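# Restock wall glove dispenser with two boxes from cart

## Task

Take both new glove boxes off the cart and place them in the empty slots of the glove dispenser mounted on the wall; the cart and the pedal bin may be moved. Finish with the gripper released and the robot backed away, never tipped over or left leaning.

## Robot and tools

ROBOT. A simulated Hello Robot Stretch 4, roughly 1.6 m tall: an omni-wheel base (rim within 0.23 m of the base origin), one lift on a mast, one arm that telescopes forward, a three-joint wrist and a two-finger gripper. There is a single arm, so every joint target belongs to it.

FRAMES. Base frame: origin on the floor below the base centre, x ahead, y to the left, z up. hand_pose is reported in this frame and marks a point between the open fingertips; with all wrist joints at zero its axes line up with the base frame. Its printed position may be slightly wrong. The odometry frame is the base frame as it was when the scene began.

TOOLS.
execute_actions: argument actions is a list holding one action (or empty, which only reports state and images). An action may contain base, joints, or both, plus optional pace and contact_limits; alternatively it contains only end_of_arm. Motions in one action start together and may finish at different moments. Optional cameras lists which images to return: head_camera, head_left_camera, head_right_camera, wrist_camera or all; omitted or null gives all, [] gives none, an unknown name rejects the call. The pictures line gives the order of returned images.
- base: exactly one key, all relative offsets from where the base last reported itself. translate_m: straight drive in metres, forward positive, -2 to 2. strafe_m: sideways metres, left positive, -2 to 2. rotate_rad: turn in place in radians, counter-clockwise (left) positive, -3.2 to 3.2.
- joints: absolute targets, keyed by name. lift_m 0 to 1.2 m; arm_m 0 to 0.55 m extension; wrist_yaw_rad -1.134 to 4.276 (0 ahead, positive left, 3.14 folded back, above 3.4 the arm may obstruct); wrist_pitch_rad -1.117 to 4.259 (0 level, 1.57 pointing down); wrist_roll_rad -1.117 to 4.259 (0 keeps the fingers level, positive turns clockwise seen from behind); gripper_m -0.038 to 0.141, fingertip gap in metres, negative means the tips press together. Done tolerances: lift and arm ±0.004, yaw ±0.02, pitch ±0.05, roll ±0.02, gripper ±0.004. An out-of-range joint target is clipped to the limit and reported; any other bad value or unknown key rejects the call with no motion.
- pace: "slow", "default", "fast" or "max". Base speeds 0.1/0.3/0.4/0.6 m/s and turn rates 1/2/3/4 rad/s; with lift above 0.2 these are further reduced, down to 0.3 m/s and 1 rad/s at full height.
- contact_limits: {"arm_m": value} from 0 (gentlest) to 0.75 (firmest), default 0.5; the arm stops when it pushes harder.
- end_of_arm: "enable_torque" revives any wrist or gripper motor that shut off; it then holds its current position.
A joint or base left out of an action may still be driving toward an earlier target without the status showing it. If a result reports a stop, any later execute_actions, wait or finished_scene calls in that same reply are skipped.

wait: seconds from 0 to 10; commands nothing, returns state and images.
zoom_image: camera plus region [x0, y0, x1, y1] in pixels (top-left origin, at most 504 by 504) of that camera's latest full image.
finished_scene: pass the current scene number; ends it irrevocably and reports success. The goal must already hold. Replying without any tool call also ends things.

CAMERAS. head_camera (420x560) atop the mast, looking forward and down; turn the base to aim it. head_left_camera and head_right_camera (420x672 fisheyes) beside it, angled further down, showing base and arm. wrist_camera (616x392) behind the fingers, fingertips near the bottom of the view.

RESULTS. base_status and joint_status tell how the last action ended: done (for the base, wheels turned the full amount even if slipping); off_target (resting short and maybe still pushing); contact_stop_at_<key> (met an obstacle, that part goes slack; a slack lift may sag under load, slack wheels may roll); limit_stop_at_<name>, e.g. own_body (self-collision guard; lift and arm may go slack; you may move away from the body) or tilt (lean over 6 degrees, lift/arm/wheels go slack and ignore commands until upright); time_out; torque_fault (a wrist or gripper motor overloaded and went limp; send enable_torque). After a stop the old target is dropped. on_its_own covers things not commanded; there "held at" is the held target, not the position. lidar_m: 12 distances in metres, 30-degree sectors counter-clockwise starting straight ahead (4th left, 7th behind, 10th right); "-" means nothing or closer than 0.25 m; misses glass, thin legs, much behind. wrist_depth_mm: 7x7 grid of depths, 100–2000 mm, row by row from top left, "-" for invalid. base_odometry counts wheel rotation, heading -3.142 to 3.142 positive left; if turned_by_wheels and turned_by_imu differ by over about 0.1 rad, something slipped or was hit and heading error is about their difference. base_tilt in degrees, forward and right positive, with a constant bias up to about 1.5. motor_effort in percent of max, positive toward larger values, peak in brackets; wheel efforts positive mean turning right. Off-rest effort suggests pushing or carrying.

GRIPPING. Command a gap smaller than the box width; tighter squeezes harder and pulls the object in. Holding is not shown by gripper_m or done; look for a clear gripper effort change. Stuck fingertips on a surface: raise the lift.

AVOID. Starting out, lift_m 0.4 with wrist_yaw_rad 0 unfolds the wrist. Self-collision risk grows with pitch below -0.2 combined with roll below -0.4 or above 4. Do not drive or turn with over 1 kg held and arm beyond 0.2, especially fast; steady pushes with a high gripper or firm contact limit can also tip the robot. Prevent drops, slams, hard collisions and objects falling; a loose item may occasionally get nudged. The robot holds the last command while you think.

Each tool is called after ">>>" as name(argument=value, ...) on one line, values as JSON.

## Session

>>> execute_actions(actions=[])

Scene clock: 0.00 s.
base_odometry: x=+0.000 y=+0.000 heading=+0.000 (m, m, rad; odometry frame)
turned_by_wheels: +0.000 (rad since the last result)
turned_by_imu: +0.000 (rad since the last result)
base_tilt: forward=-0.8 right=+0.0 (deg)
lidar_m: 2.52 2.36 2.58 1.34 1.29 1.38 1.93 1.80 1.92 1.84 1.60 1.48
base_status: not commanded
joint_positions: lift_m=+0.227 arm_m=+0.001 wrist_yaw_rad=+3.214 wrist_pitch_rad=-0.001 wrist_roll_rad=-0.002 gripper_m=+0.057
joint_status: not commanded
motor_effort: lift_m=+19 arm_m=-1 wrist_yaw_rad=+0 wrist_pitch_rad=-7 wrist_roll_rad=-1 gripper_m=-3 wheel_0=+0 wheel_1=+0 wheel_2=+0 (%)
hand_pose: x=-0.1223 y=+0.0662 z=+0.4057 quat_wxyz=(-0.036, +0.000, -0.001, +0.999) (m; base frame)
wrist_depth_mm: - - 142 - - - 1863 / - - 139 - - - 1397 / - - 134 294 - 1708 1308 / - 117 140 - - 1708 1308 / 185 1756 - - - 1708 1308 / 195 1708 208 1708 196 1618 1397 / 193 1008 1008 135 1060 991 1138
pictures: head_camera, head_left_camera, head_right_camera, wrist_camera
Images, in order (width x height): head_camera 420x560, head_left_camera 420x672, head_right_camera 420x672, wrist_camera 616x392.

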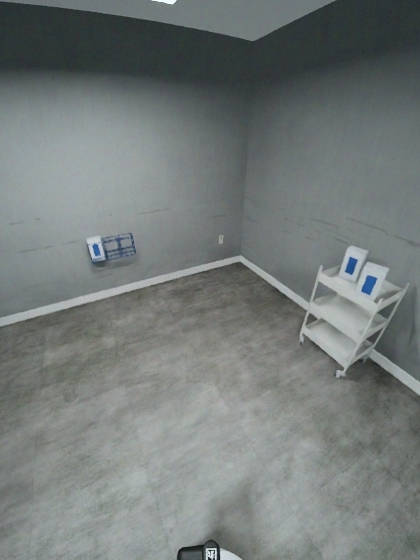

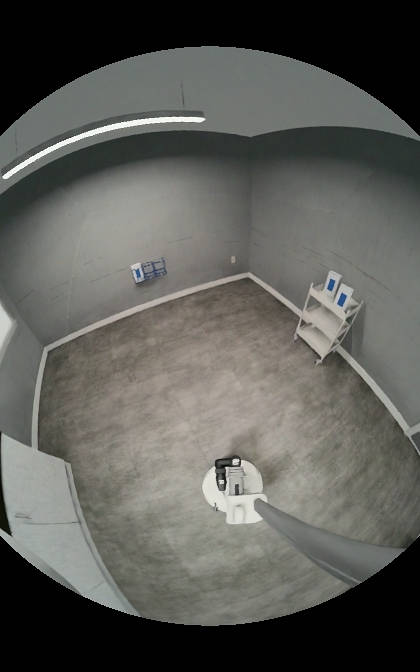

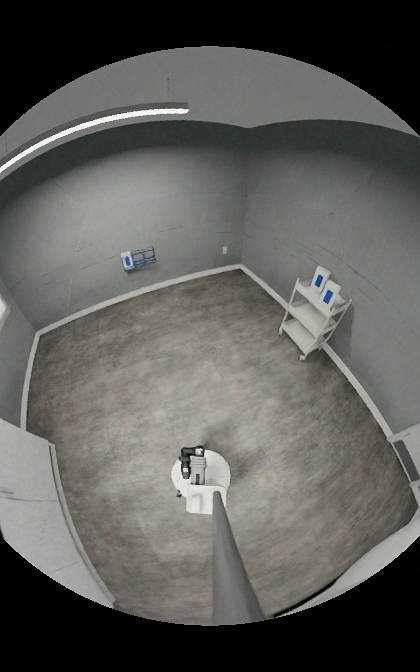

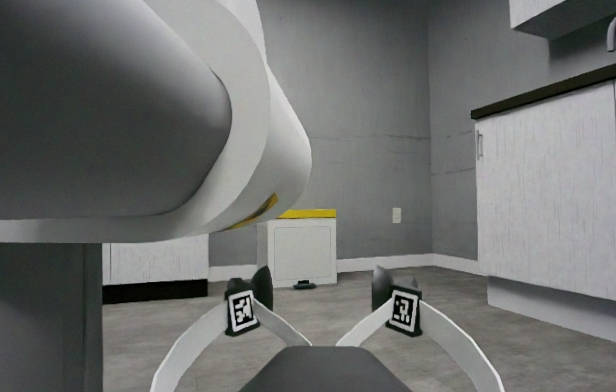

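>>> zoom_image(camera="head_camera", region=[60, 210, 180, 290])

>>> zoom_image(camera="head_camera", region=[280, 230, 420, 390])

>>> execute_actions(actions=[{"base":{"rotate_rad":-0.6},"joints":{"lift_m":1.0,"wrist_yaw_rad":0,"gripper_m":0.13}}])

Region (60, 210, 180, 290) of head_camera's 420x560 image, scaled by 4.200, with more detail than that image has.

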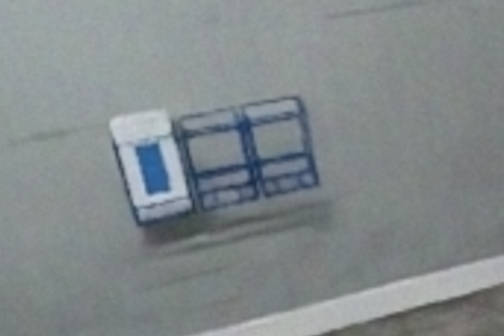

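Region (280, 230, 420, 390) of head_camera's 420x560 image, scaled by 3.150, with more detail than that image has; it fills the left 441 columns of this view, and the rest is white.

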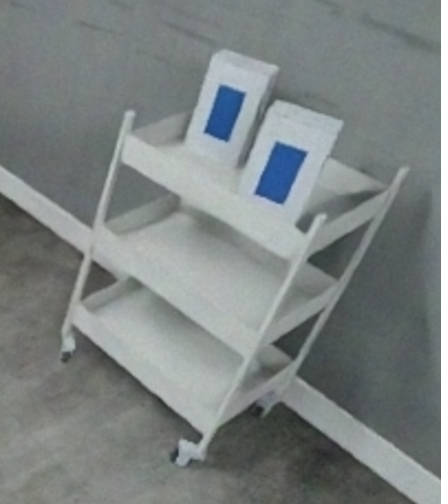

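Scene clock: 5.87 s.
base_odometry: x=+0.000 y=+0.000 heading=-0.599 (m, m, rad; odometry frame)
turned_by_wheels: -0.599 (rad since the last result)
turned_by_imu: -0.594 (rad since the last result)
base_tilt: forward=-0.8 right=+0.0 (deg)
lidar_m: 1.47 2.55 2.37 2.55 1.36 1.31 1.37 1.95 1.79 1.87 1.88 1.78
base_status: done
joint_positions: lift_m=+1.000 arm_m=+0.001 wrist_yaw_rad=+0.000 wrist_pitch_rad=-0.001 wrist_roll_rad=-0.002 gripper_m=+0.130
joint_status: all done
motor_effort: lift_m=+22(25) arm_m=-1(1) wrist_yaw_rad=-2(8) wrist_pitch_rad=-8(7) wrist_roll_rad=+0(2) gripper_m=+0(6) wheel_0=+3(8) wheel_1=+3(8) wheel_2=+2(9) (%)
hand_pose: x=+0.4603 y=-0.0873 z=+1.1782 quat_wxyz=(+1.000, -0.001, +0.000, +0.000) (m; base frame)
wrist_depth_mm: - - - 1921 1708 1430 1308 / - - - 1863 1661 1464 1281 / - - - 1921 1661 1464 1281 / - - - 1921 1661 1464 1308 / - - - 1983 1618 1430 1308 / - - 204 1576 1537 211 1308 / - - - 137 1537 1464 1281
pictures: head_camera, head_left_camera, head_right_camera, wrist_camera
Images, in order (width x height): head_camera 420x560, head_left_camera 420x672, head_right_camera 420x672, wrist_camera 616x392.

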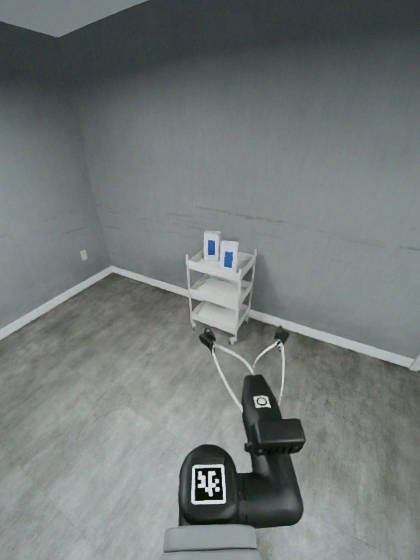

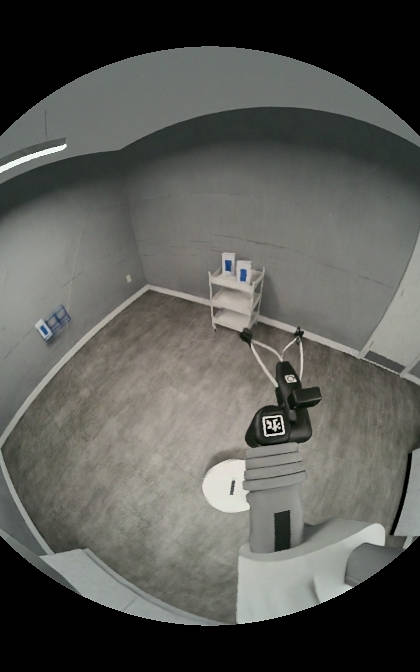

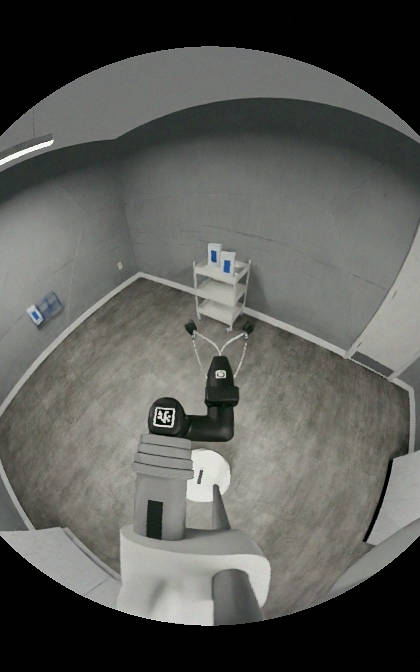

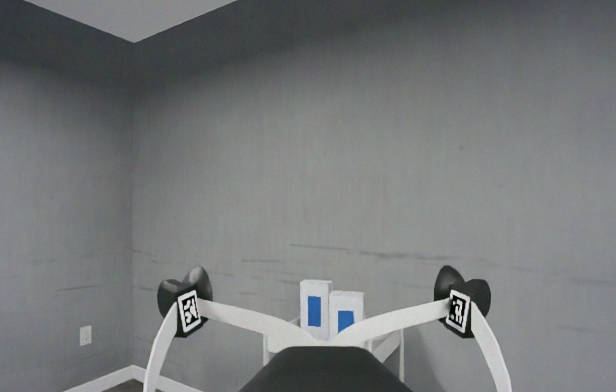

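>>> execute_actions(actions=[{"base":{"rotate_rad":-0.45},"joints":{"lift_m":0.75,"wrist_pitch_rad":0.0}}])

Scene clock: 10.77 s.
base_odometry: x=+0.000 y=+0.000 heading=-1.048 (m, m, rad; odometry frame)
turned_by_wheels: -0.449 (rad since the last result)
turned_by_imu: -0.445 (rad since the last result)
base_tilt: forward=-0.8 right=+0.0 (deg)
lidar_m: 1.57 1.46 2.54 2.38 2.57 1.36 1.30 1.41 1.93 1.79 1.92 1.83
base_status: done
joint_positions: lift_m=+0.750 arm_m=+0.001 wrist_yaw_rad=+0.000 wrist_pitch_rad=+0.002 wrist_roll_rad=-0.002 gripper_m=+0.130
joint_status: all done
motor_effort: lift_m=+14(21) arm_m=-1(1) wrist_yaw_rad=-1(1) wrist_pitch_rad=-8(5) wrist_roll_rad=+1(1) gripper_m=-4(1) wheel_0=+4(6) wheel_1=+4(9) wheel_2=+3(7) (%)
hand_pose: x=+0.4603 y=-0.0873 z=+0.9280 quat_wxyz=(+1.000, -0.001, +0.001, +0.000) (m; base frame)
wrist_depth_mm: 1756 1708 1661 1618 1576 1537 1499 / 1756 1756 1661 1661 1618 1576 1499 / 1756 1708 1661 1661 1576 1537 1499 / 1756 1708 1661 1618 1576 1537 1464 / 1808 1366 1661 1618 1537 1537 1499 / 1756 1576 204 1618 1576 212 1464 / 1708 1255 1661 137 1576 1537 1499
pictures: head_camera, head_left_camera, head_right_camera, wrist_camera
Images, in order (width x height): head_camera 420x560, head_left_camera 420x672, head_right_camera 420x672, wrist_camera 616x392.

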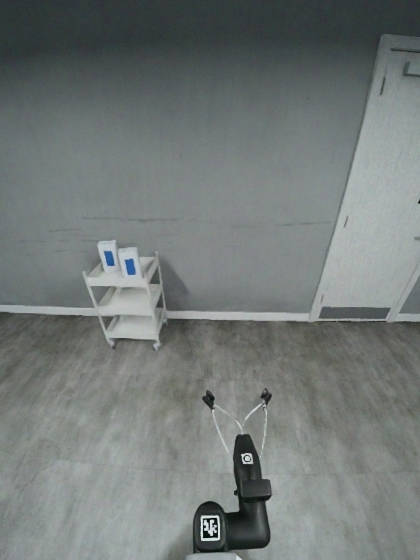

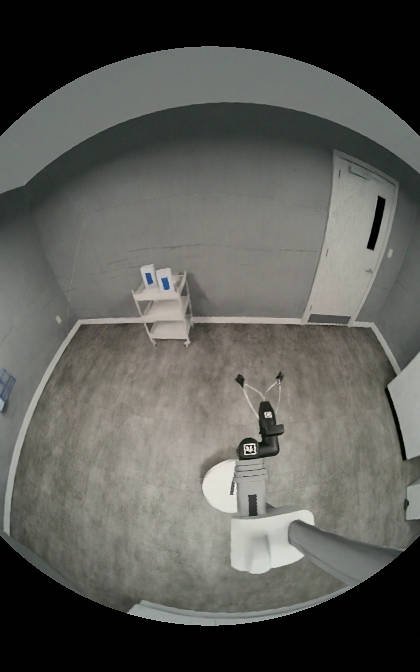

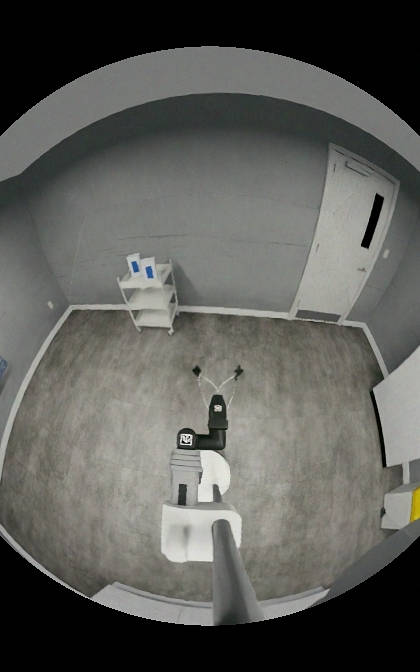

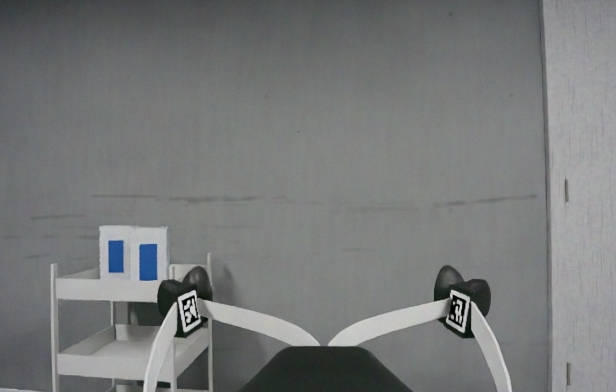

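>>> execute_actions(actions=[{"base":{"strafe_m":0.55},"joints":{"lift_m":0.7}}], cameras=[])

>>> execute_actions(actions=[{"base":{"translate_m":0.55}}], cameras=["head_camera","wrist_camera"])

Scene clock: 17.00 s.
base_odometry: x=+0.477 y=+0.274 heading=-1.048 (m, m, rad; odometry frame)
turned_by_wheels: +0.000 (rad since the last result)
turned_by_imu: -0.004 (rad since the last result)
base_tilt: forward=-0.9 right=+0.0 (deg)
lidar_m: 1.39 1.94 1.89 1.83 2.07 1.97 1.28 1.36 1.99 2.34 2.43 1.89
base_status: done
joint_positions: lift_m=+0.700 arm_m=+0.001 wrist_yaw_rad=+0.000 wrist_pitch_rad=+0.002 wrist_roll_rad=-0.002 gripper_m=+0.130
joint_status: all done
motor_effort: lift_m=+15(16) arm_m=-1(1) wrist_yaw_rad=-1(1) wrist_pitch_rad=-6(7) wrist_roll_rad=+1(1) gripper_m=+1(2) wheel_0=-1(12) wheel_1=+1(12) wheel_2=+0(1) (%)
hand_pose: x=+0.4603 y=-0.0874 z=+0.8778 quat_wxyz=(+1.000, -0.001, +0.001, +0.000) (m; base frame)
wrist_depth_mm: 1808 1756 1708 1661 1618 1618 1576 / 1808 1756 1708 1661 1618 1618 1576 / 1808 1756 1708 1661 1576 1618 1576 / 1808 1756 1756 1661 1708 1618 1537 / 1808 1756 1499 1308 1618 1537 1537 / 1808 1756 204 1537 1618 211 1499 / 1756 1708 1499 137 1576 1576 1576
pictures: none
No camera images: the call's "cameras" was empty. Leave "cameras" out to get every camera's image.

Scene clock: 20.30 s.
base_odometry: x=+0.751 y=-0.202 heading=-1.048 (m, m, rad; odometry frame)
turned_by_wheels: +0.000 (rad since the last result)
turned_by_imu: -0.003 (rad since the last result)
base_tilt: forward=-0.9 right=+0.0 (deg)
lidar_m: 0.86 0.94 1.94 1.79 2.01 2.53 1.84 1.97 2.46 2.38 1.72 1.32
base_status: done
joint_positions: lift_m=+0.700 arm_m=+0.001 wrist_yaw_rad=+0.000 wrist_pitch_rad=+0.002 wrist_roll_rad=-0.002 gripper_m=+0.130
joint_status: not commanded
motor_effort: lift_m=+16(16) arm_m=-1(1) wrist_yaw_rad=-1(1) wrist_pitch_rad=-8(7) wrist_roll_rad=+1(0) gripper_m=+0(7) wheel_0=+3(10) wheel_1=+2(7) wheel_2=-2(12) (%)
hand_pose: x=+0.4603 y=-0.0874 z=+0.8778 quat_wxyz=(+1.000, -0.001, +0.001, +0.000) (m; base frame)
wrist_depth_mm: 1205 1182 1138 1098 1078 1042 1025 / 1205 1160 1118 1098 1078 1025 1008 / 1182 1182 1118 1098 1060 1042 1025 / 1182 1160 1118 1118 1042 1042 1008 / 1182 1118 878 732 1060 1025 1008 / 1160 768 204 723 1042 211 991 / 1160 1098 991 137 1025 1042 991
pictures: head_camera, wrist_camera
Images, in order (width x height): head_camera 420x560, wrist_camera 616x392.

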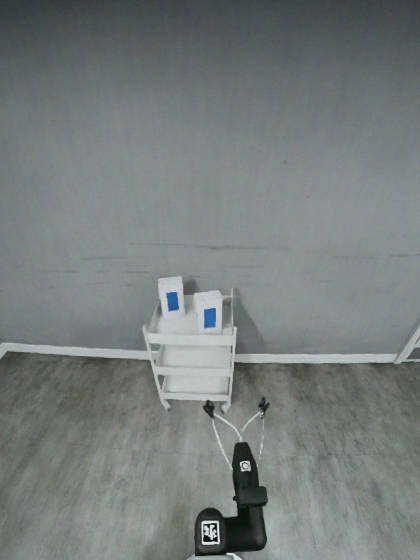

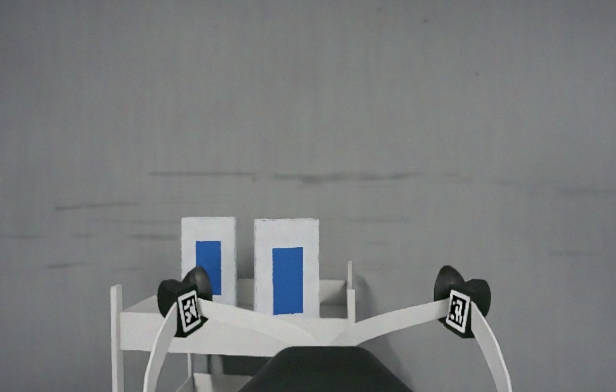

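>>> execute_actions(actions=[{"base":{"rotate_rad":-0.125},"joints":{"lift_m":0.64,"gripper_m":0.141}}], cameras=[])

>>> execute_actions(actions=[{"base":{"strafe_m":0.16},"joints":{"arm_m":0.2}}], cameras=["head_camera","wrist_camera"])

Scene clock: 26.03 s.
base_odometry: x=+0.751 y=-0.202 heading=-1.173 (m, m, rad; odometry frame)
turned_by_wheels: -0.124 (rad since the last result)
turned_by_imu: -0.124 (rad since the last result)
base_tilt: forward=-0.9 right=+0.0 (deg)
lidar_m: 0.87 0.91 1.75 1.80 1.86 2.56 1.82 1.89 2.51 2.38 1.93 1.35
base_status: done
joint_positions: lift_m=+0.640 arm_m=+0.001 wrist_yaw_rad=+0.000 wrist_pitch_rad=+0.002 wrist_roll_rad=-0.002 gripper_m=+0.141
joint_status: all done
motor_effort: lift_m=+15(21) arm_m=-1(1) wrist_yaw_rad=+0(1) wrist_pitch_rad=-7(8) wrist_roll_rad=+0(0) gripper_m=+2(1) wheel_0=+3(8) wheel_1=+3(6) wheel_2=+3(8) (%)
hand_pose: x=+0.4603 y=-0.0874 z=+0.8179 quat_wxyz=(+1.000, -0.001, +0.001, +0.000) (m; base frame)
wrist_depth_mm: 1078 1078 1078 1118 1118 1118 1118 / 1098 1098 1098 1098 1118 1118 1138 / 1078 1078 1098 1098 1098 1118 1118 / 1060 1078 741 1098 1098 1098 1098 / 1060 866 732 1098 1098 1098 1098 / 654 654 218 1078 1078 205 1118 / 1060 991 991 141 1098 1078 1098
pictures: none
No camera images: the call's "cameras" was empty. Leave "cameras" out to get every camera's image.

Scene clock: 27.80 s.
base_odometry: x=+0.899 y=-0.140 heading=-1.173 (m, m, rad; odometry frame)
turned_by_wheels: +0.000 (rad since the last result)
turned_by_imu: -0.001 (rad since the last result)
base_tilt: forward=-0.9 right=+0.0 (deg)
lidar_m: 0.85 0.89 1.74 1.66 1.66 2.34 1.86 1.91 2.51 2.54 1.94 1.37
base_status: done
joint_positions: lift_m=+0.640 arm_m=+0.199 wrist_yaw_rad=+0.000 wrist_pitch_rad=+0.002 wrist_roll_rad=-0.002 gripper_m=+0.141
joint_status: all done
motor_effort: lift_m=+15(15) arm_m=+5(5) wrist_yaw_rad=-1(1) wrist_pitch_rad=-9(8) wrist_roll_rad=+0(0) gripper_m=-2(0) wheel_0=-3(11) wheel_1=+2(10) wheel_2=+0(3) (%)
hand_pose: x=+0.6585 y=-0.0874 z=+0.8179 quat_wxyz=(+1.000, -0.001, +0.001, +0.000) (m; base frame)
wrist_depth_mm: 866 878 891 891 904 891 904 / 866 878 878 891 878 891 904 / 866 866 878 891 891 878 904 / 866 866 878 521 878 891 891 / 866 866 654 521 891 891 891 / 683 569 219 508 539 206 891 / 439 442 445 141 449 878 878
pictures: head_camera, wrist_camera
Images, in order (width x height): head_camera 420x560, wrist_camera 616x392.

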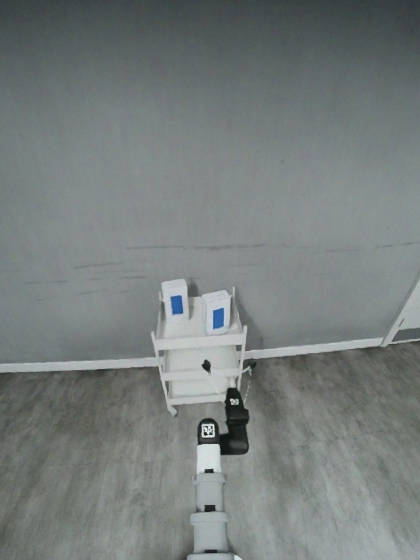

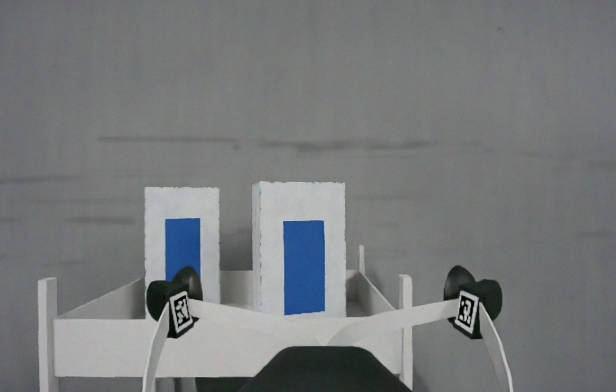

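>>> execute_actions(actions=[{"base":{"strafe_m":0.02},"joints":{"arm_m":0.4}}], cameras=["head_camera","wrist_camera"])

Scene clock: 31.67 s.
base_odometry: x=+0.917 y=-0.132 heading=-1.172 (m, m, rad; odometry frame)
turned_by_wheels: +0.000 (rad since the last result)
turned_by_imu: -0.002 (rad since the last result)
base_tilt: forward=-0.9 right=+0.0 (deg)
lidar_m: 0.84 0.88 1.72 1.63 1.67 2.31 1.85 1.90 2.50 2.54 1.93 1.33
base_status: done
joint_positions: lift_m=+0.640 arm_m=+0.399 wrist_yaw_rad=+0.000 wrist_pitch_rad=+0.002 wrist_roll_rad=-0.002 gripper_m=+0.141
joint_status: all done
motor_effort: lift_m=+14(15) arm_m=+5(6) wrist_yaw_rad=+0(0) wrist_pitch_rad=-8(4) wrist_roll_rad=+1(1) gripper_m=+1(3) wheel_0=-1(13) wheel_1=+2(8) wheel_2=+0(0) (%)
hand_pose: x=+0.8585 y=-0.0874 z=+0.8179 quat_wxyz=(+1.000, -0.001, +0.001, +0.000) (m; base frame)
wrist_depth_mm: 668 676 676 683 676 691 691 / 668 676 676 676 676 691 691 / 668 668 668 676 683 691 683 / 661 442 668 312 683 683 683 / 661 436 661 310 676 683 683 / 654 430 220 310 329 205 683 / 415 427 439 141 402 676 668
pictures: head_camera, wrist_camera
Images, in order (width x height): head_camera 420x560, wrist_camera 616x392.

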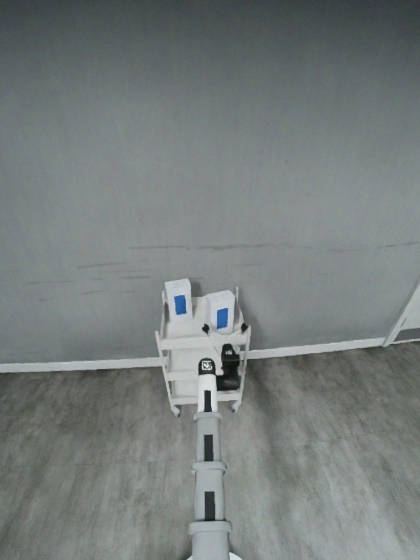

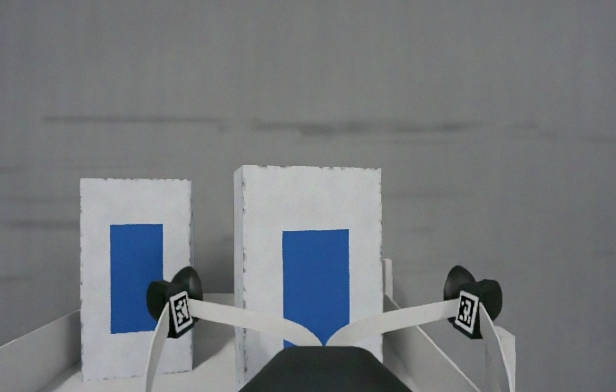

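>>> execute_actions(actions=[{"base":{"strafe_m":0.012},"joints":{"arm_m":0.53},"pace":"slow"}], cameras=["head_camera","wrist_camera"])

Scene clock: 36.43 s.
base_odometry: x=+0.928 y=-0.128 heading=-1.172 (m, m, rad; odometry frame)
turned_by_wheels: +0.000 (rad since the last result)
turned_by_imu: -0.002 (rad since the last result)
base_tilt: forward=-0.8 right=+0.0 (deg)
lidar_m: 0.86 1.30 1.72 1.62 1.66 2.31 1.87 1.91 2.52 2.58 1.94 1.35
base_status: done
joint_positions: lift_m=+0.640 arm_m=+0.529 wrist_yaw_rad=+0.000 wrist_pitch_rad=+0.002 wrist_roll_rad=-0.002 gripper_m=+0.141
joint_status: all done
motor_effort: lift_m=+14(15) arm_m=+5(6) wrist_yaw_rad=-2(1) wrist_pitch_rad=-6(5) wrist_roll_rad=+0(0) gripper_m=+3(4) wheel_0=-4(11) wheel_1=+4(8) wheel_2=+0(1) (%)
hand_pose: x=+0.9885 y=-0.0873 z=+0.8180 quat_wxyz=(+1.000, -0.001, +0.001, +0.000) (m; base frame)
wrist_depth_mm: 539 539 549 544 554 554 549 / 535 539 544 539 544 554 554 / 535 535 539 210 544 549 549 / 303 319 193 201 218 544 549 / 303 317 189 196 213 549 544 / 301 310 186 192 205 205 539 / 300 314 183 141 206 539 539
pictures: head_camera, wrist_camera
Images, in order (width x height): head_camera 420x560, wrist_camera 616x392.

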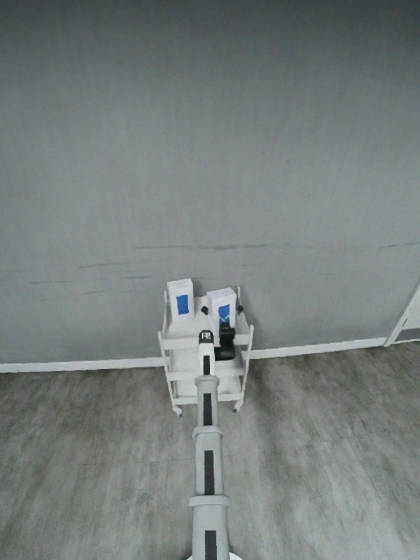

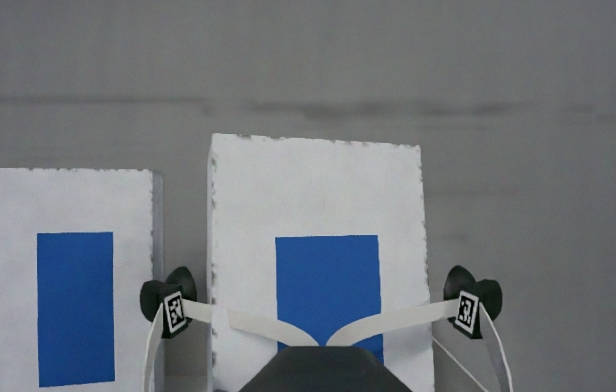

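>>> execute_actions(actions=[{"joints":{"gripper_m":0.03}}], cameras=["wrist_camera"])

>>> execute_actions(actions=[{"joints":{"lift_m":0.8},"pace":"slow"}], cameras=[])

>>> execute_actions(actions=[{"joints":{"arm_m":0.1}}], cameras=[])

>>> execute_actions(actions=[{"base":{"rotate_rad":1.57},"pace":"slow"}])

Scene clock: 42.00 s.
base_odometry: x=+0.928 y=-0.128 heading=-1.172 (m, m, rad; odometry frame)
turned_by_wheels: +0.000 (rad since the last result)
turned_by_imu: -0.002 (rad since the last result)
base_tilt: forward=-0.8 right=+0.0 (deg)
lidar_m: 0.85 1.30 1.71 1.60 1.65 2.32 1.86 1.90 2.52 2.56 1.94 1.33
base_status: not commanded
joint_positions: lift_m=+0.640 arm_m=+0.529 wrist_yaw_rad=+0.001 wrist_pitch_rad=+0.003 wrist_roll_rad=-0.001 gripper_m=+0.031
joint_status: all done
motor_effort: lift_m=+15(15) arm_m=+5(6) wrist_yaw_rad=-4(7) wrist_pitch_rad=-11(11) wrist_roll_rad=-2(3) gripper_m=-41(39) wheel_0=-3(3) wheel_1=+4(4) wheel_2=+0(0) (%)
hand_pose: x=+0.9887 y=-0.0871 z=+0.8175 quat_wxyz=(+1.000, -0.001, +0.002, +0.001) (m; base frame)
wrist_depth_mm: 535 539 539 544 544 554 554 / 535 535 539 549 544 549 549 / 530 530 535 170 182 544 554 / 301 319 160 167 178 544 549 / 301 317 161 167 178 544 544 / 300 309 160 166 177 177 544 / 298 314 160 162 174 277 539
pictures: wrist_camera
Images, in order (width x height): wrist_camera 616x392.

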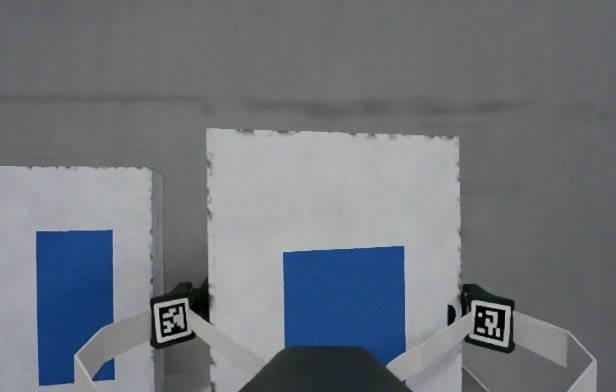

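Scene clock: 44.10 s.
base_odometry: x=+0.928 y=-0.128 heading=-1.172 (m, m, rad; odometry frame)
turned_by_wheels: +0.000 (rad since the last result)
turned_by_imu: -0.001 (rad since the last result)
base_tilt: forward=-0.9 right=-0.1 (deg)
lidar_m: 0.84 1.31 1.73 1.62 1.64 2.29 1.87 1.91 2.52 2.57 1.92 1.36
base_status: not commanded
joint_positions: lift_m=+0.799 arm_m=+0.529 wrist_yaw_rad=+0.000 wrist_pitch_rad=+0.009 wrist_roll_rad=-0.001 gripper_m=+0.031
joint_status: all done
on_its_own: wrist_pitch_rad is at rest, and its effort (-26) is outside its rest range (-23 to +23)
motor_effort: lift_m=+24(26) arm_m=+5(5) wrist_yaw_rad=-2(3) wrist_pitch_rad=-26(27) wrist_roll_rad=-1(1) gripper_m=-32(36) wheel_0=-3(3) wheel_1=+4(4) wheel_2=+0(0) (%)
hand_pose: x=+0.9886 y=-0.0873 z=+0.9751 quat_wxyz=(+1.000, -0.001, +0.005, +0.000) (m; base frame)
wrist_depth_mm: 530 535 539 544 544 549 549 / 535 535 539 539 544 544 544 / 530 535 539 176 189 544 549 / 530 535 165 171 182 544 549 / 530 530 163 168 180 539 544 / 530 535 160 166 177 176 544 / 301 314 159 160 173 539 549
pictures: none
No camera images: the call's "cameras" was empty. Leave "cameras" out to get every camera's image.

Scene clock: 46.47 s.
base_odometry: x=+0.928 y=-0.128 heading=-1.172 (m, m, rad; odometry frame)
turned_by_wheels: +0.000 (rad since the last result)
turned_by_imu: -0.001 (rad since the last result)
base_tilt: forward=-0.9 right=+0.0 (deg)
lidar_m: 0.48 1.30 1.72 1.60 1.63 2.31 1.85 1.89 2.53 2.57 1.94 0.53
base_status: not commanded
joint_positions: lift_m=+0.799 arm_m=+0.101 wrist_yaw_rad=+0.000 wrist_pitch_rad=+0.009 wrist_roll_rad=-0.002 gripper_m=+0.031
joint_status: all done
on_its_own: wrist_pitch_rad is at rest, and its effort (-28) is outside its rest range (-23 to +23)
motor_effort: lift_m=+24(24) arm_m=-5(5) wrist_yaw_rad=+0(2) wrist_pitch_rad=-28(28) wrist_roll_rad=-2(1) gripper_m=-38(37) wheel_0=-3(3) wheel_1=+4(4) wheel_2=+0(0) (%)
hand_pose: x=+0.5603 y=-0.0875 z=+0.9751 quat_wxyz=(+1.000, -0.001, +0.005, +0.000) (m; base frame)
wrist_depth_mm: 991 976 960 976 1008 991 991 / 976 976 991 991 991 991 991 / 960 976 976 176 189 991 991 / 976 976 165 171 183 991 1008 / 976 976 163 168 179 991 1008 / 960 976 160 166 178 176 991 / 960 676 159 160 173 991 991
pictures: none
No camera images: the call's "cameras" was empty. Leave "cameras" out to get every camera's image.

Scene clock: 49.33 s.
base_odometry: x=+0.928 y=-0.128 heading=+0.397 (m, m, rad; odometry frame)
turned_by_wheels: +1.569 (rad since the last result)
turned_by_imu: +1.547 (rad since the last result)
base_tilt: forward=-0.9 right=+0.0 (deg)
lidar_m: 0.46 1.66 2.29 1.82 1.87 2.45 2.56 1.97 1.37 0.84 0.87 0.50
base_status: done
joint_positions: lift_m=+0.800 arm_m=+0.101 wrist_yaw_rad=+0.000 wrist_pitch_rad=+0.009 wrist_roll_rad=-0.002 gripper_m=+0.031
joint_status: not commanded
on_its_own: wrist_pitch_rad is at rest, and its effort (-25) is outside its rest range (-23 to +23)
motor_effort: lift_m=+24(25) arm_m=-5(5) wrist_yaw_rad=-1(2) wrist_pitch_rad=-25(27) wrist_roll_rad=+0(1) gripper_m=-40(41) wheel_0=-4(5) wheel_1=-3(8) wheel_2=-4(8) (%)
hand_pose: x=+0.5603 y=-0.0873 z=+0.9751 quat_wxyz=(+1.000, -0.001, +0.005, +0.000) (m; base frame)
wrist_depth_mm: 1430 1430 1430 1430 1464 1499 1464 / 1430 1430 1464 1430 1430 1499 1464 / 1430 1397 1397 176 189 1430 1464 / 1397 1397 165 171 182 1464 1464 / 1397 1397 163 169 179 1430 1464 / 1397 1336 160 166 177 176 1430 / 1397 1430 159 160 173 1430 1430
pictures: head_camera, head_left_camera, head_right_camera, wrist_camera
Images, in order (width x height): head_camera 420x560, head_left_camera 420x672, head_right_camera 420x672, wrist_camera 616x392.

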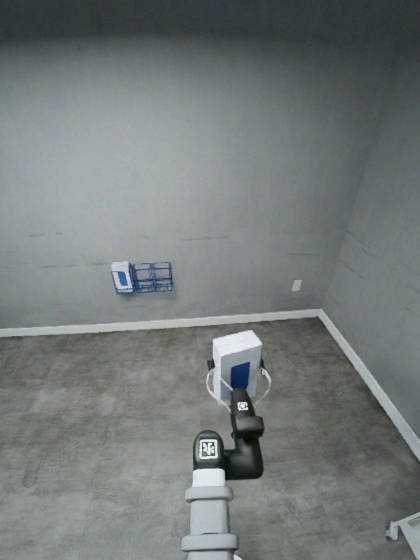

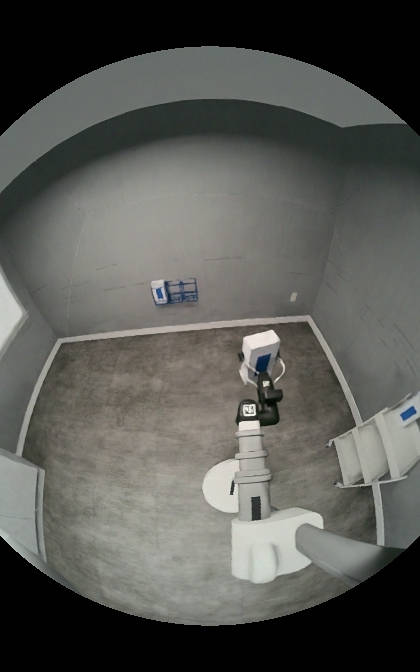

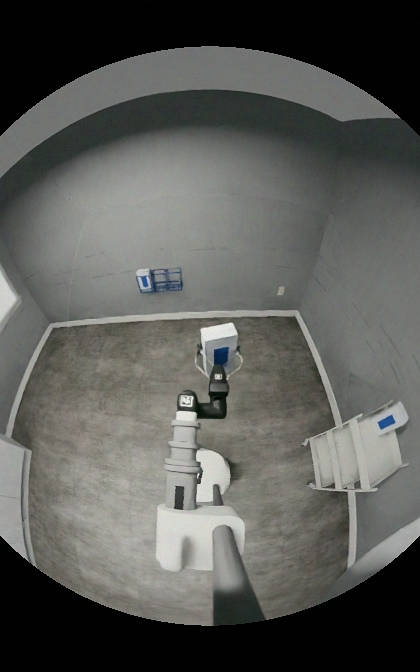

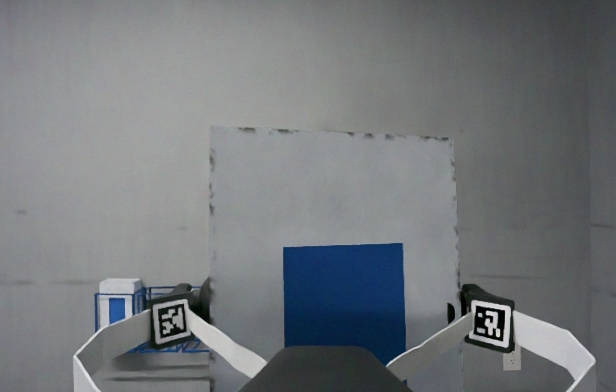

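>>> execute_actions(actions=[{"base":{"strafe_m":0.45}}], cameras=[])

>>> execute_actions(actions=[{"base":{"translate_m":0.65}}], cameras=["head_camera","head_left_camera","wrist_camera"])

>>> zoom_image(camera="head_camera", region=[100, 270, 300, 420])

Scene clock: 55.07 s.
base_odometry: x=+0.754 y=+0.287 heading=+0.397 (m, m, rad; odometry frame)
turned_by_wheels: +0.000 (rad since the last result)
turned_by_imu: -0.004 (rad since the last result)
base_tilt: forward=-0.8 right=+0.0 (deg)
lidar_m: 0.45 1.73 2.12 1.40 1.42 1.89 2.60 2.63 1.85 1.31 1.75 0.51
base_status: done
joint_positions: lift_m=+0.800 arm_m=+0.101 wrist_yaw_rad=+0.000 wrist_pitch_rad=+0.009 wrist_roll_rad=-0.002 gripper_m=+0.031
joint_status: not commanded
on_its_own: wrist_pitch_rad is at rest, and its effort (-25) is outside its rest range (-23 to +23)
motor_effort: lift_m=+23(24) arm_m=-5(5) wrist_yaw_rad=-1(1) wrist_pitch_rad=-25(27) wrist_roll_rad=-1(1) gripper_m=-41(38) wheel_0=-3(10) wheel_1=+2(13) wheel_2=+0(2) (%)
hand_pose: x=+0.5603 y=-0.0874 z=+0.9752 quat_wxyz=(+1.000, -0.001, +0.005, +0.000) (m; base frame)
wrist_depth_mm: 1397 1366 1397 1397 1430 1430 1430 / 1366 1397 1397 1397 1430 1430 1430 / 1397 1397 1397 176 189 1397 1430 / 1397 1397 165 170 182 1397 1430 / 1397 1397 163 168 180 1464 1430 / 1366 1366 160 166 177 177 1464 / 1366 1366 159 160 173 1397 1397
pictures: none
No camera images: the call's "cameras" was empty. Leave "cameras" out to get every camera's image.

Scene clock: 58.73 s.
base_odometry: x=+1.353 y=+0.539 heading=+0.397 (m, m, rad; odometry frame)
turned_by_wheels: +0.000 (rad since the last result)
turned_by_imu: -0.003 (rad since the last result)
base_tilt: forward=-0.8 right=+0.0 (deg)
lidar_m: 0.47 0.95 1.39 2.04 1.68 1.93 3.27 2.61 1.36 1.63 1.59 0.53
base_status: done
joint_positions: lift_m=+0.800 arm_m=+0.101 wrist_yaw_rad=+0.000 wrist_pitch_rad=+0.009 wrist_roll_rad=-0.002 gripper_m=+0.031
joint_status: not commanded
on_its_own: wrist_pitch_rad is at rest, and its effort (-27) is outside its rest range (-23 to +23)
motor_effort: lift_m=+23(23) arm_m=-5(5) wrist_yaw_rad=-1(0) wrist_pitch_rad=-27(26) wrist_roll_rad=-1(1) gripper_m=-38(37) wheel_0=+3(6) wheel_1=+3(7) wheel_2=-1(11) (%)
hand_pose: x=+0.5602 y=-0.0874 z=+0.9752 quat_wxyz=(+1.000, -0.001, +0.005, +0.000) (m; base frame)
wrist_depth_mm: 723 715 723 741 741 750 759 / 715 715 723 732 741 750 750 / 715 715 723 176 188 750 741 / 715 715 165 171 182 750 750 / 707 715 163 168 180 741 741 / 715 715 160 167 177 177 750 / 707 634 159 160 172 741 741
pictures: head_camera, head_left_camera, wrist_camera
Images, in order (width x height): head_camera 420x560, head_left_camera 420x672, wrist_camera 616x392.

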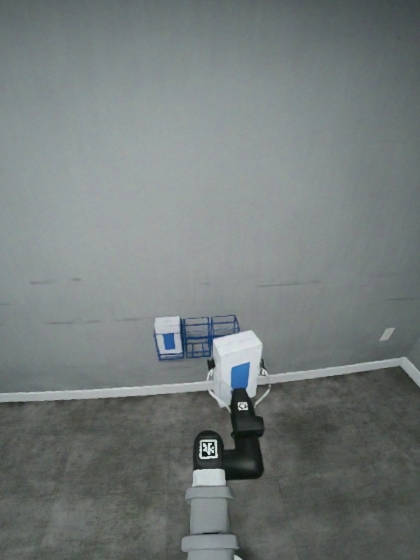

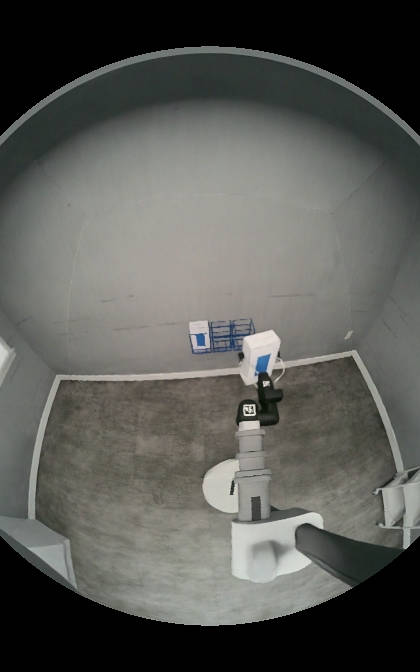

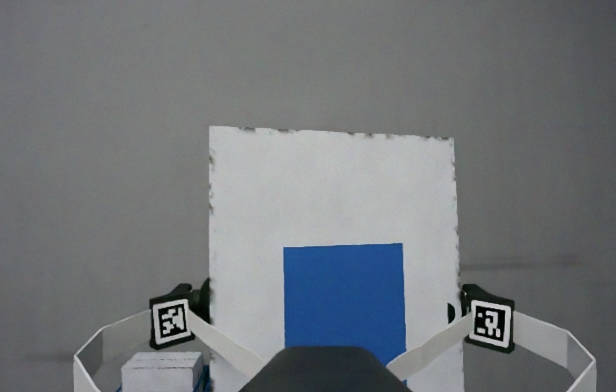

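Region (100, 270, 300, 420) of head_camera's 420x560 image, scaled by 2.520, with more detail than that image has; it fills the top 378 rows of this view, and the rest is white.

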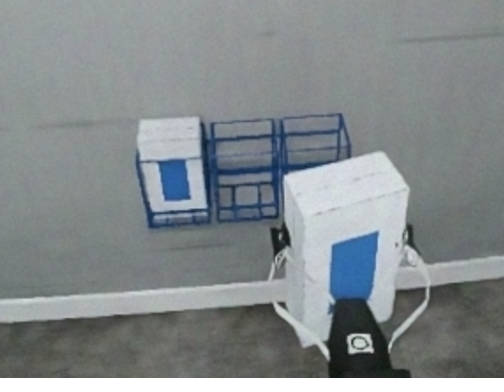

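>>> execute_actions(actions=[{"base":{"rotate_rad":0.045},"joints":{"wrist_yaw_rad":-0.18,"arm_m":0.4,"lift_m":0.83},"pace":"slow"}], cameras=["head_camera","head_left_camera","wrist_camera"])

>>> zoom_image(camera="head_camera", region=[120, 270, 320, 420])

Scene clock: 67.50 s.
base_odometry: x=+1.353 y=+0.539 heading=+0.441 (m, m, rad; odometry frame)
turned_by_wheels: +0.044 (rad since the last result)
turned_by_imu: +0.041 (rad since the last result)
base_tilt: forward=-0.9 right=+0.0 (deg)
lidar_m: 0.77 1.06 1.45 2.02 1.65 1.98 3.30 2.48 1.36 1.67 1.51 1.06
base_status: done
joint_positions: lift_m=+0.829 arm_m=+0.399 wrist_yaw_rad=-0.180 wrist_pitch_rad=+0.009 wrist_roll_rad=-0.002 gripper_m=+0.031
joint_status: all done
on_its_own: wrist_pitch_rad is at rest, and its effort (-25) is outside its rest range (-23 to +23)
motor_effort: lift_m=+24(26) arm_m=+5(6) wrist_yaw_rad=-1(7) wrist_pitch_rad=-25(26) wrist_roll_rad=-1(1) gripper_m=-37(35) wheel_0=-5(4) wheel_1=-3(6) wheel_2=-4(6) (%)
hand_pose: x=+0.8382 y=-0.1376 z=+1.0051 quat_wxyz=(+0.996, +0.000, +0.005, -0.090) (m; base frame)
wrist_depth_mm: 397 410 427 449 466 488 508 / 397 413 427 445 466 488 508 / 397 413 421 176 189 488 508 / 394 410 165 171 182 484 508 / 397 410 163 168 179 480 508 / 392 399 160 166 177 176 504 / 392 404 158 160 173 480 500
pictures: head_camera, head_left_camera, wrist_camera
Images, in order (width x height): head_camera 420x560, head_left_camera 420x672, wrist_camera 616x392.

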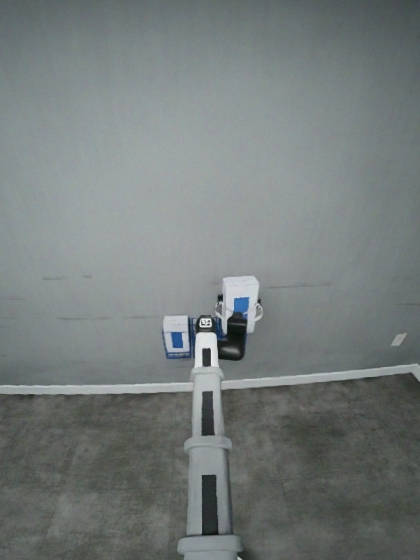

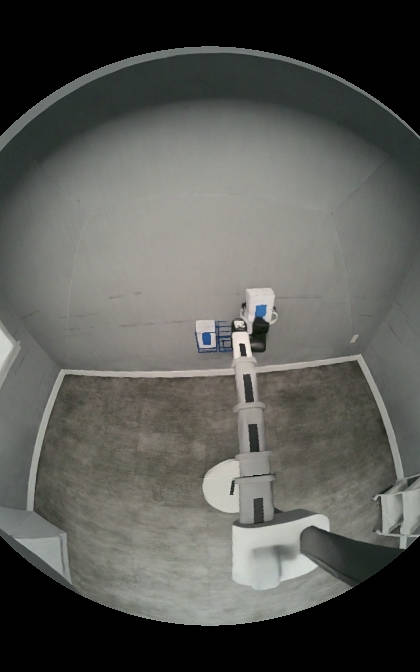

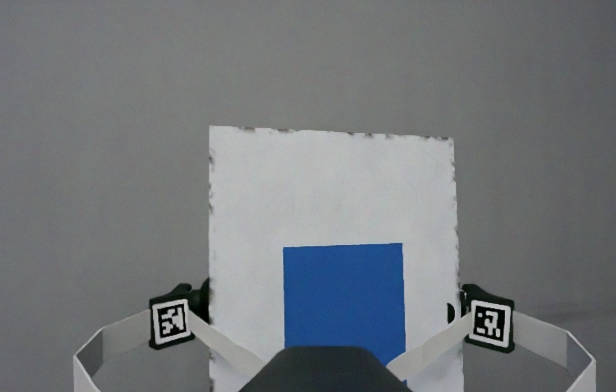

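Region (120, 270, 320, 420) of head_camera's 420x560 image, scaled by 2.520, with more detail than that image has; it fills the top 378 rows of this view, and the rest is white.

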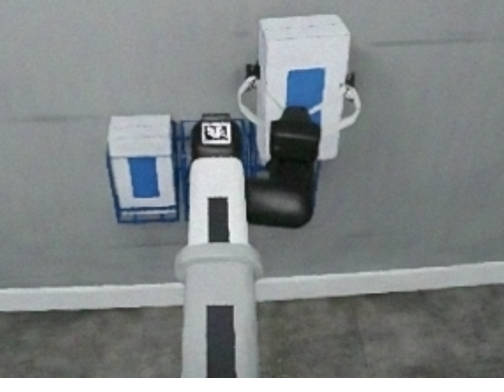

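>>> execute_actions(actions=[{"base":{"strafe_m":0.035},"joints":{"arm_m":0.55},"pace":"slow"}], cameras=[])

>>> execute_actions(actions=[{"joints":{"lift_m":0.79},"pace":"slow"}], cameras=["head_camera","head_right_camera","wrist_camera"])

>>> zoom_image(camera="head_camera", region=[150, 260, 290, 370])

>>> zoom_image(camera="head_right_camera", region=[160, 270, 260, 350])

Scene clock: 75.17 s.
base_odometry: x=+1.338 y=+0.570 heading=+0.441 (m, m, rad; odometry frame)
turned_by_wheels: +0.000 (rad since the last result)
turned_by_imu: -0.003 (rad since the last result)
base_tilt: forward=-0.8 right=+0.0 (deg)
lidar_m: 0.91 1.06 1.45 2.00 1.64 1.95 3.29 2.51 1.39 1.72 1.51 1.09
base_status: done
joint_positions: lift_m=+0.829 arm_m=+0.549 wrist_yaw_rad=-0.180 wrist_pitch_rad=+0.009 wrist_roll_rad=-0.002 gripper_m=+0.031
joint_status: all done
on_its_own: wrist_pitch_rad is at rest, and its effort (-27) is outside its rest range (-23 to +23)
motor_effort: lift_m=+24(24) arm_m=+5(3) wrist_yaw_rad=-1(1) wrist_pitch_rad=-27(27) wrist_roll_rad=-1(1) gripper_m=-38(42) wheel_0=-5(10) wheel_1=+3(7) wheel_2=+0(5) (%)
hand_pose: x=+0.9882 y=-0.1376 z=+1.0051 quat_wxyz=(+0.996, +0.000, +0.005, -0.090) (m; base frame)
wrist_depth_mm: 258 267 279 291 303 319 330 / 257 267 278 291 303 317 330 / 257 267 273 176 189 314 330 / 257 267 165 171 182 315 330 / 257 267 163 168 180 315 329 / 256 262 160 166 178 177 327 / 255 265 159 160 173 312 324
pictures: none
No camera images: the call's "cameras" was empty. Leave "cameras" out to get every camera's image.

Scene clock: 76.33 s.
base_odometry: x=+1.338 y=+0.570 heading=+0.441 (m, m, rad; odometry frame)
turned_by_wheels: +0.000 (rad since the last result)
turned_by_imu: +0.000 (rad since the last result)
base_tilt: forward=-0.8 right=+0.0 (deg)
lidar_m: 0.92 1.07 1.44 1.98 1.64 1.97 3.30 2.53 1.39 1.71 1.51 1.07
base_status: not commanded
joint_positions: lift_m=+0.790 arm_m=+0.549 wrist_yaw_rad=-0.180 wrist_pitch_rad=+0.009 wrist_roll_rad=-0.002 gripper_m=+0.031
joint_status: all done
on_its_own: wrist_pitch_rad is at rest, and its effort (-28) is outside its rest range (-23 to +23)
motor_effort: lift_m=+17(24) arm_m=+5(5) wrist_yaw_rad=+0(1) wrist_pitch_rad=-28(26) wrist_roll_rad=-1(1) gripper_m=-38(41) wheel_0=-5(5) wheel_1=+3(3) wheel_2=+0(0) (%)
hand_pose: x=+0.9882 y=-0.1376 z=+0.9657 quat_wxyz=(+0.996, +0.000, +0.005, -0.090) (m; base frame)
wrist_depth_mm: 258 267 279 290 304 319 330 / 258 267 278 291 303 317 330 / 256 267 273 176 189 315 329 / 257 267 165 171 182 317 329 / 257 266 163 168 180 315 329 / 256 262 160 166 177 177 330 / 255 264 158 160 173 310 324
pictures: head_camera, head_right_camera, wrist_camera
Images, in order (width x height): head_camera 420x560, head_right_camera 420x672, wrist_camera 616x392.

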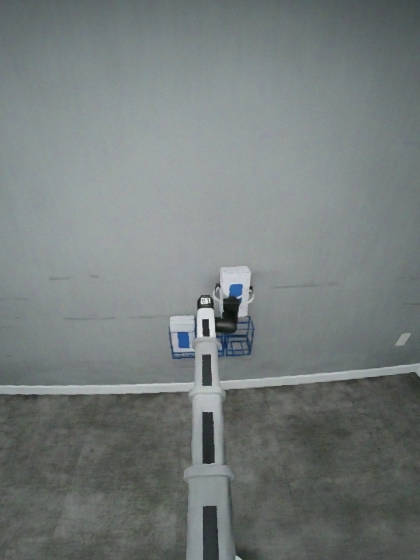

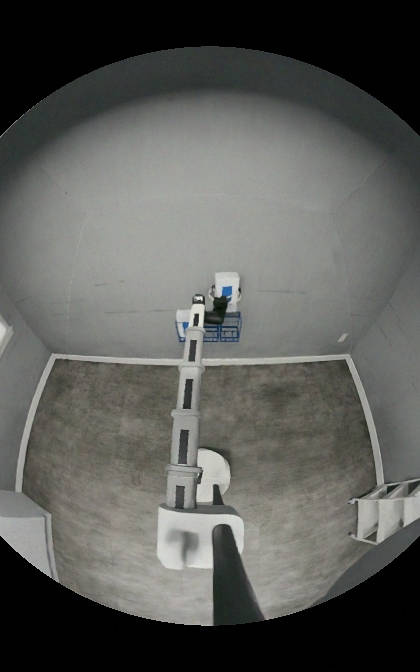

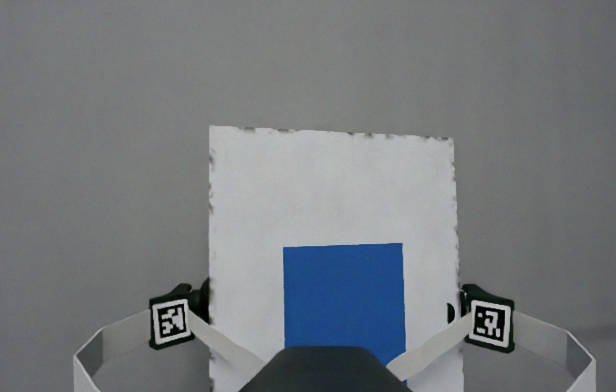

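Region (150, 260, 290, 370) of head_camera's 420x560 image, scaled by 3.600, with more detail than that image has; it fills the top 396 rows of this view, and the rest is white.

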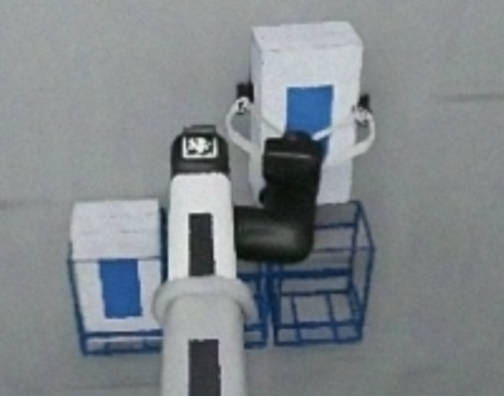

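Region (160, 270, 260, 350) of head_right_camera's 420x672 image, scaled by 5.040, with more detail than that image has; it fills the top 403 rows of this view, and the rest is white.

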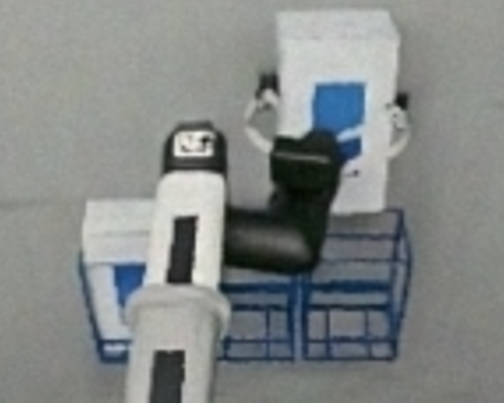

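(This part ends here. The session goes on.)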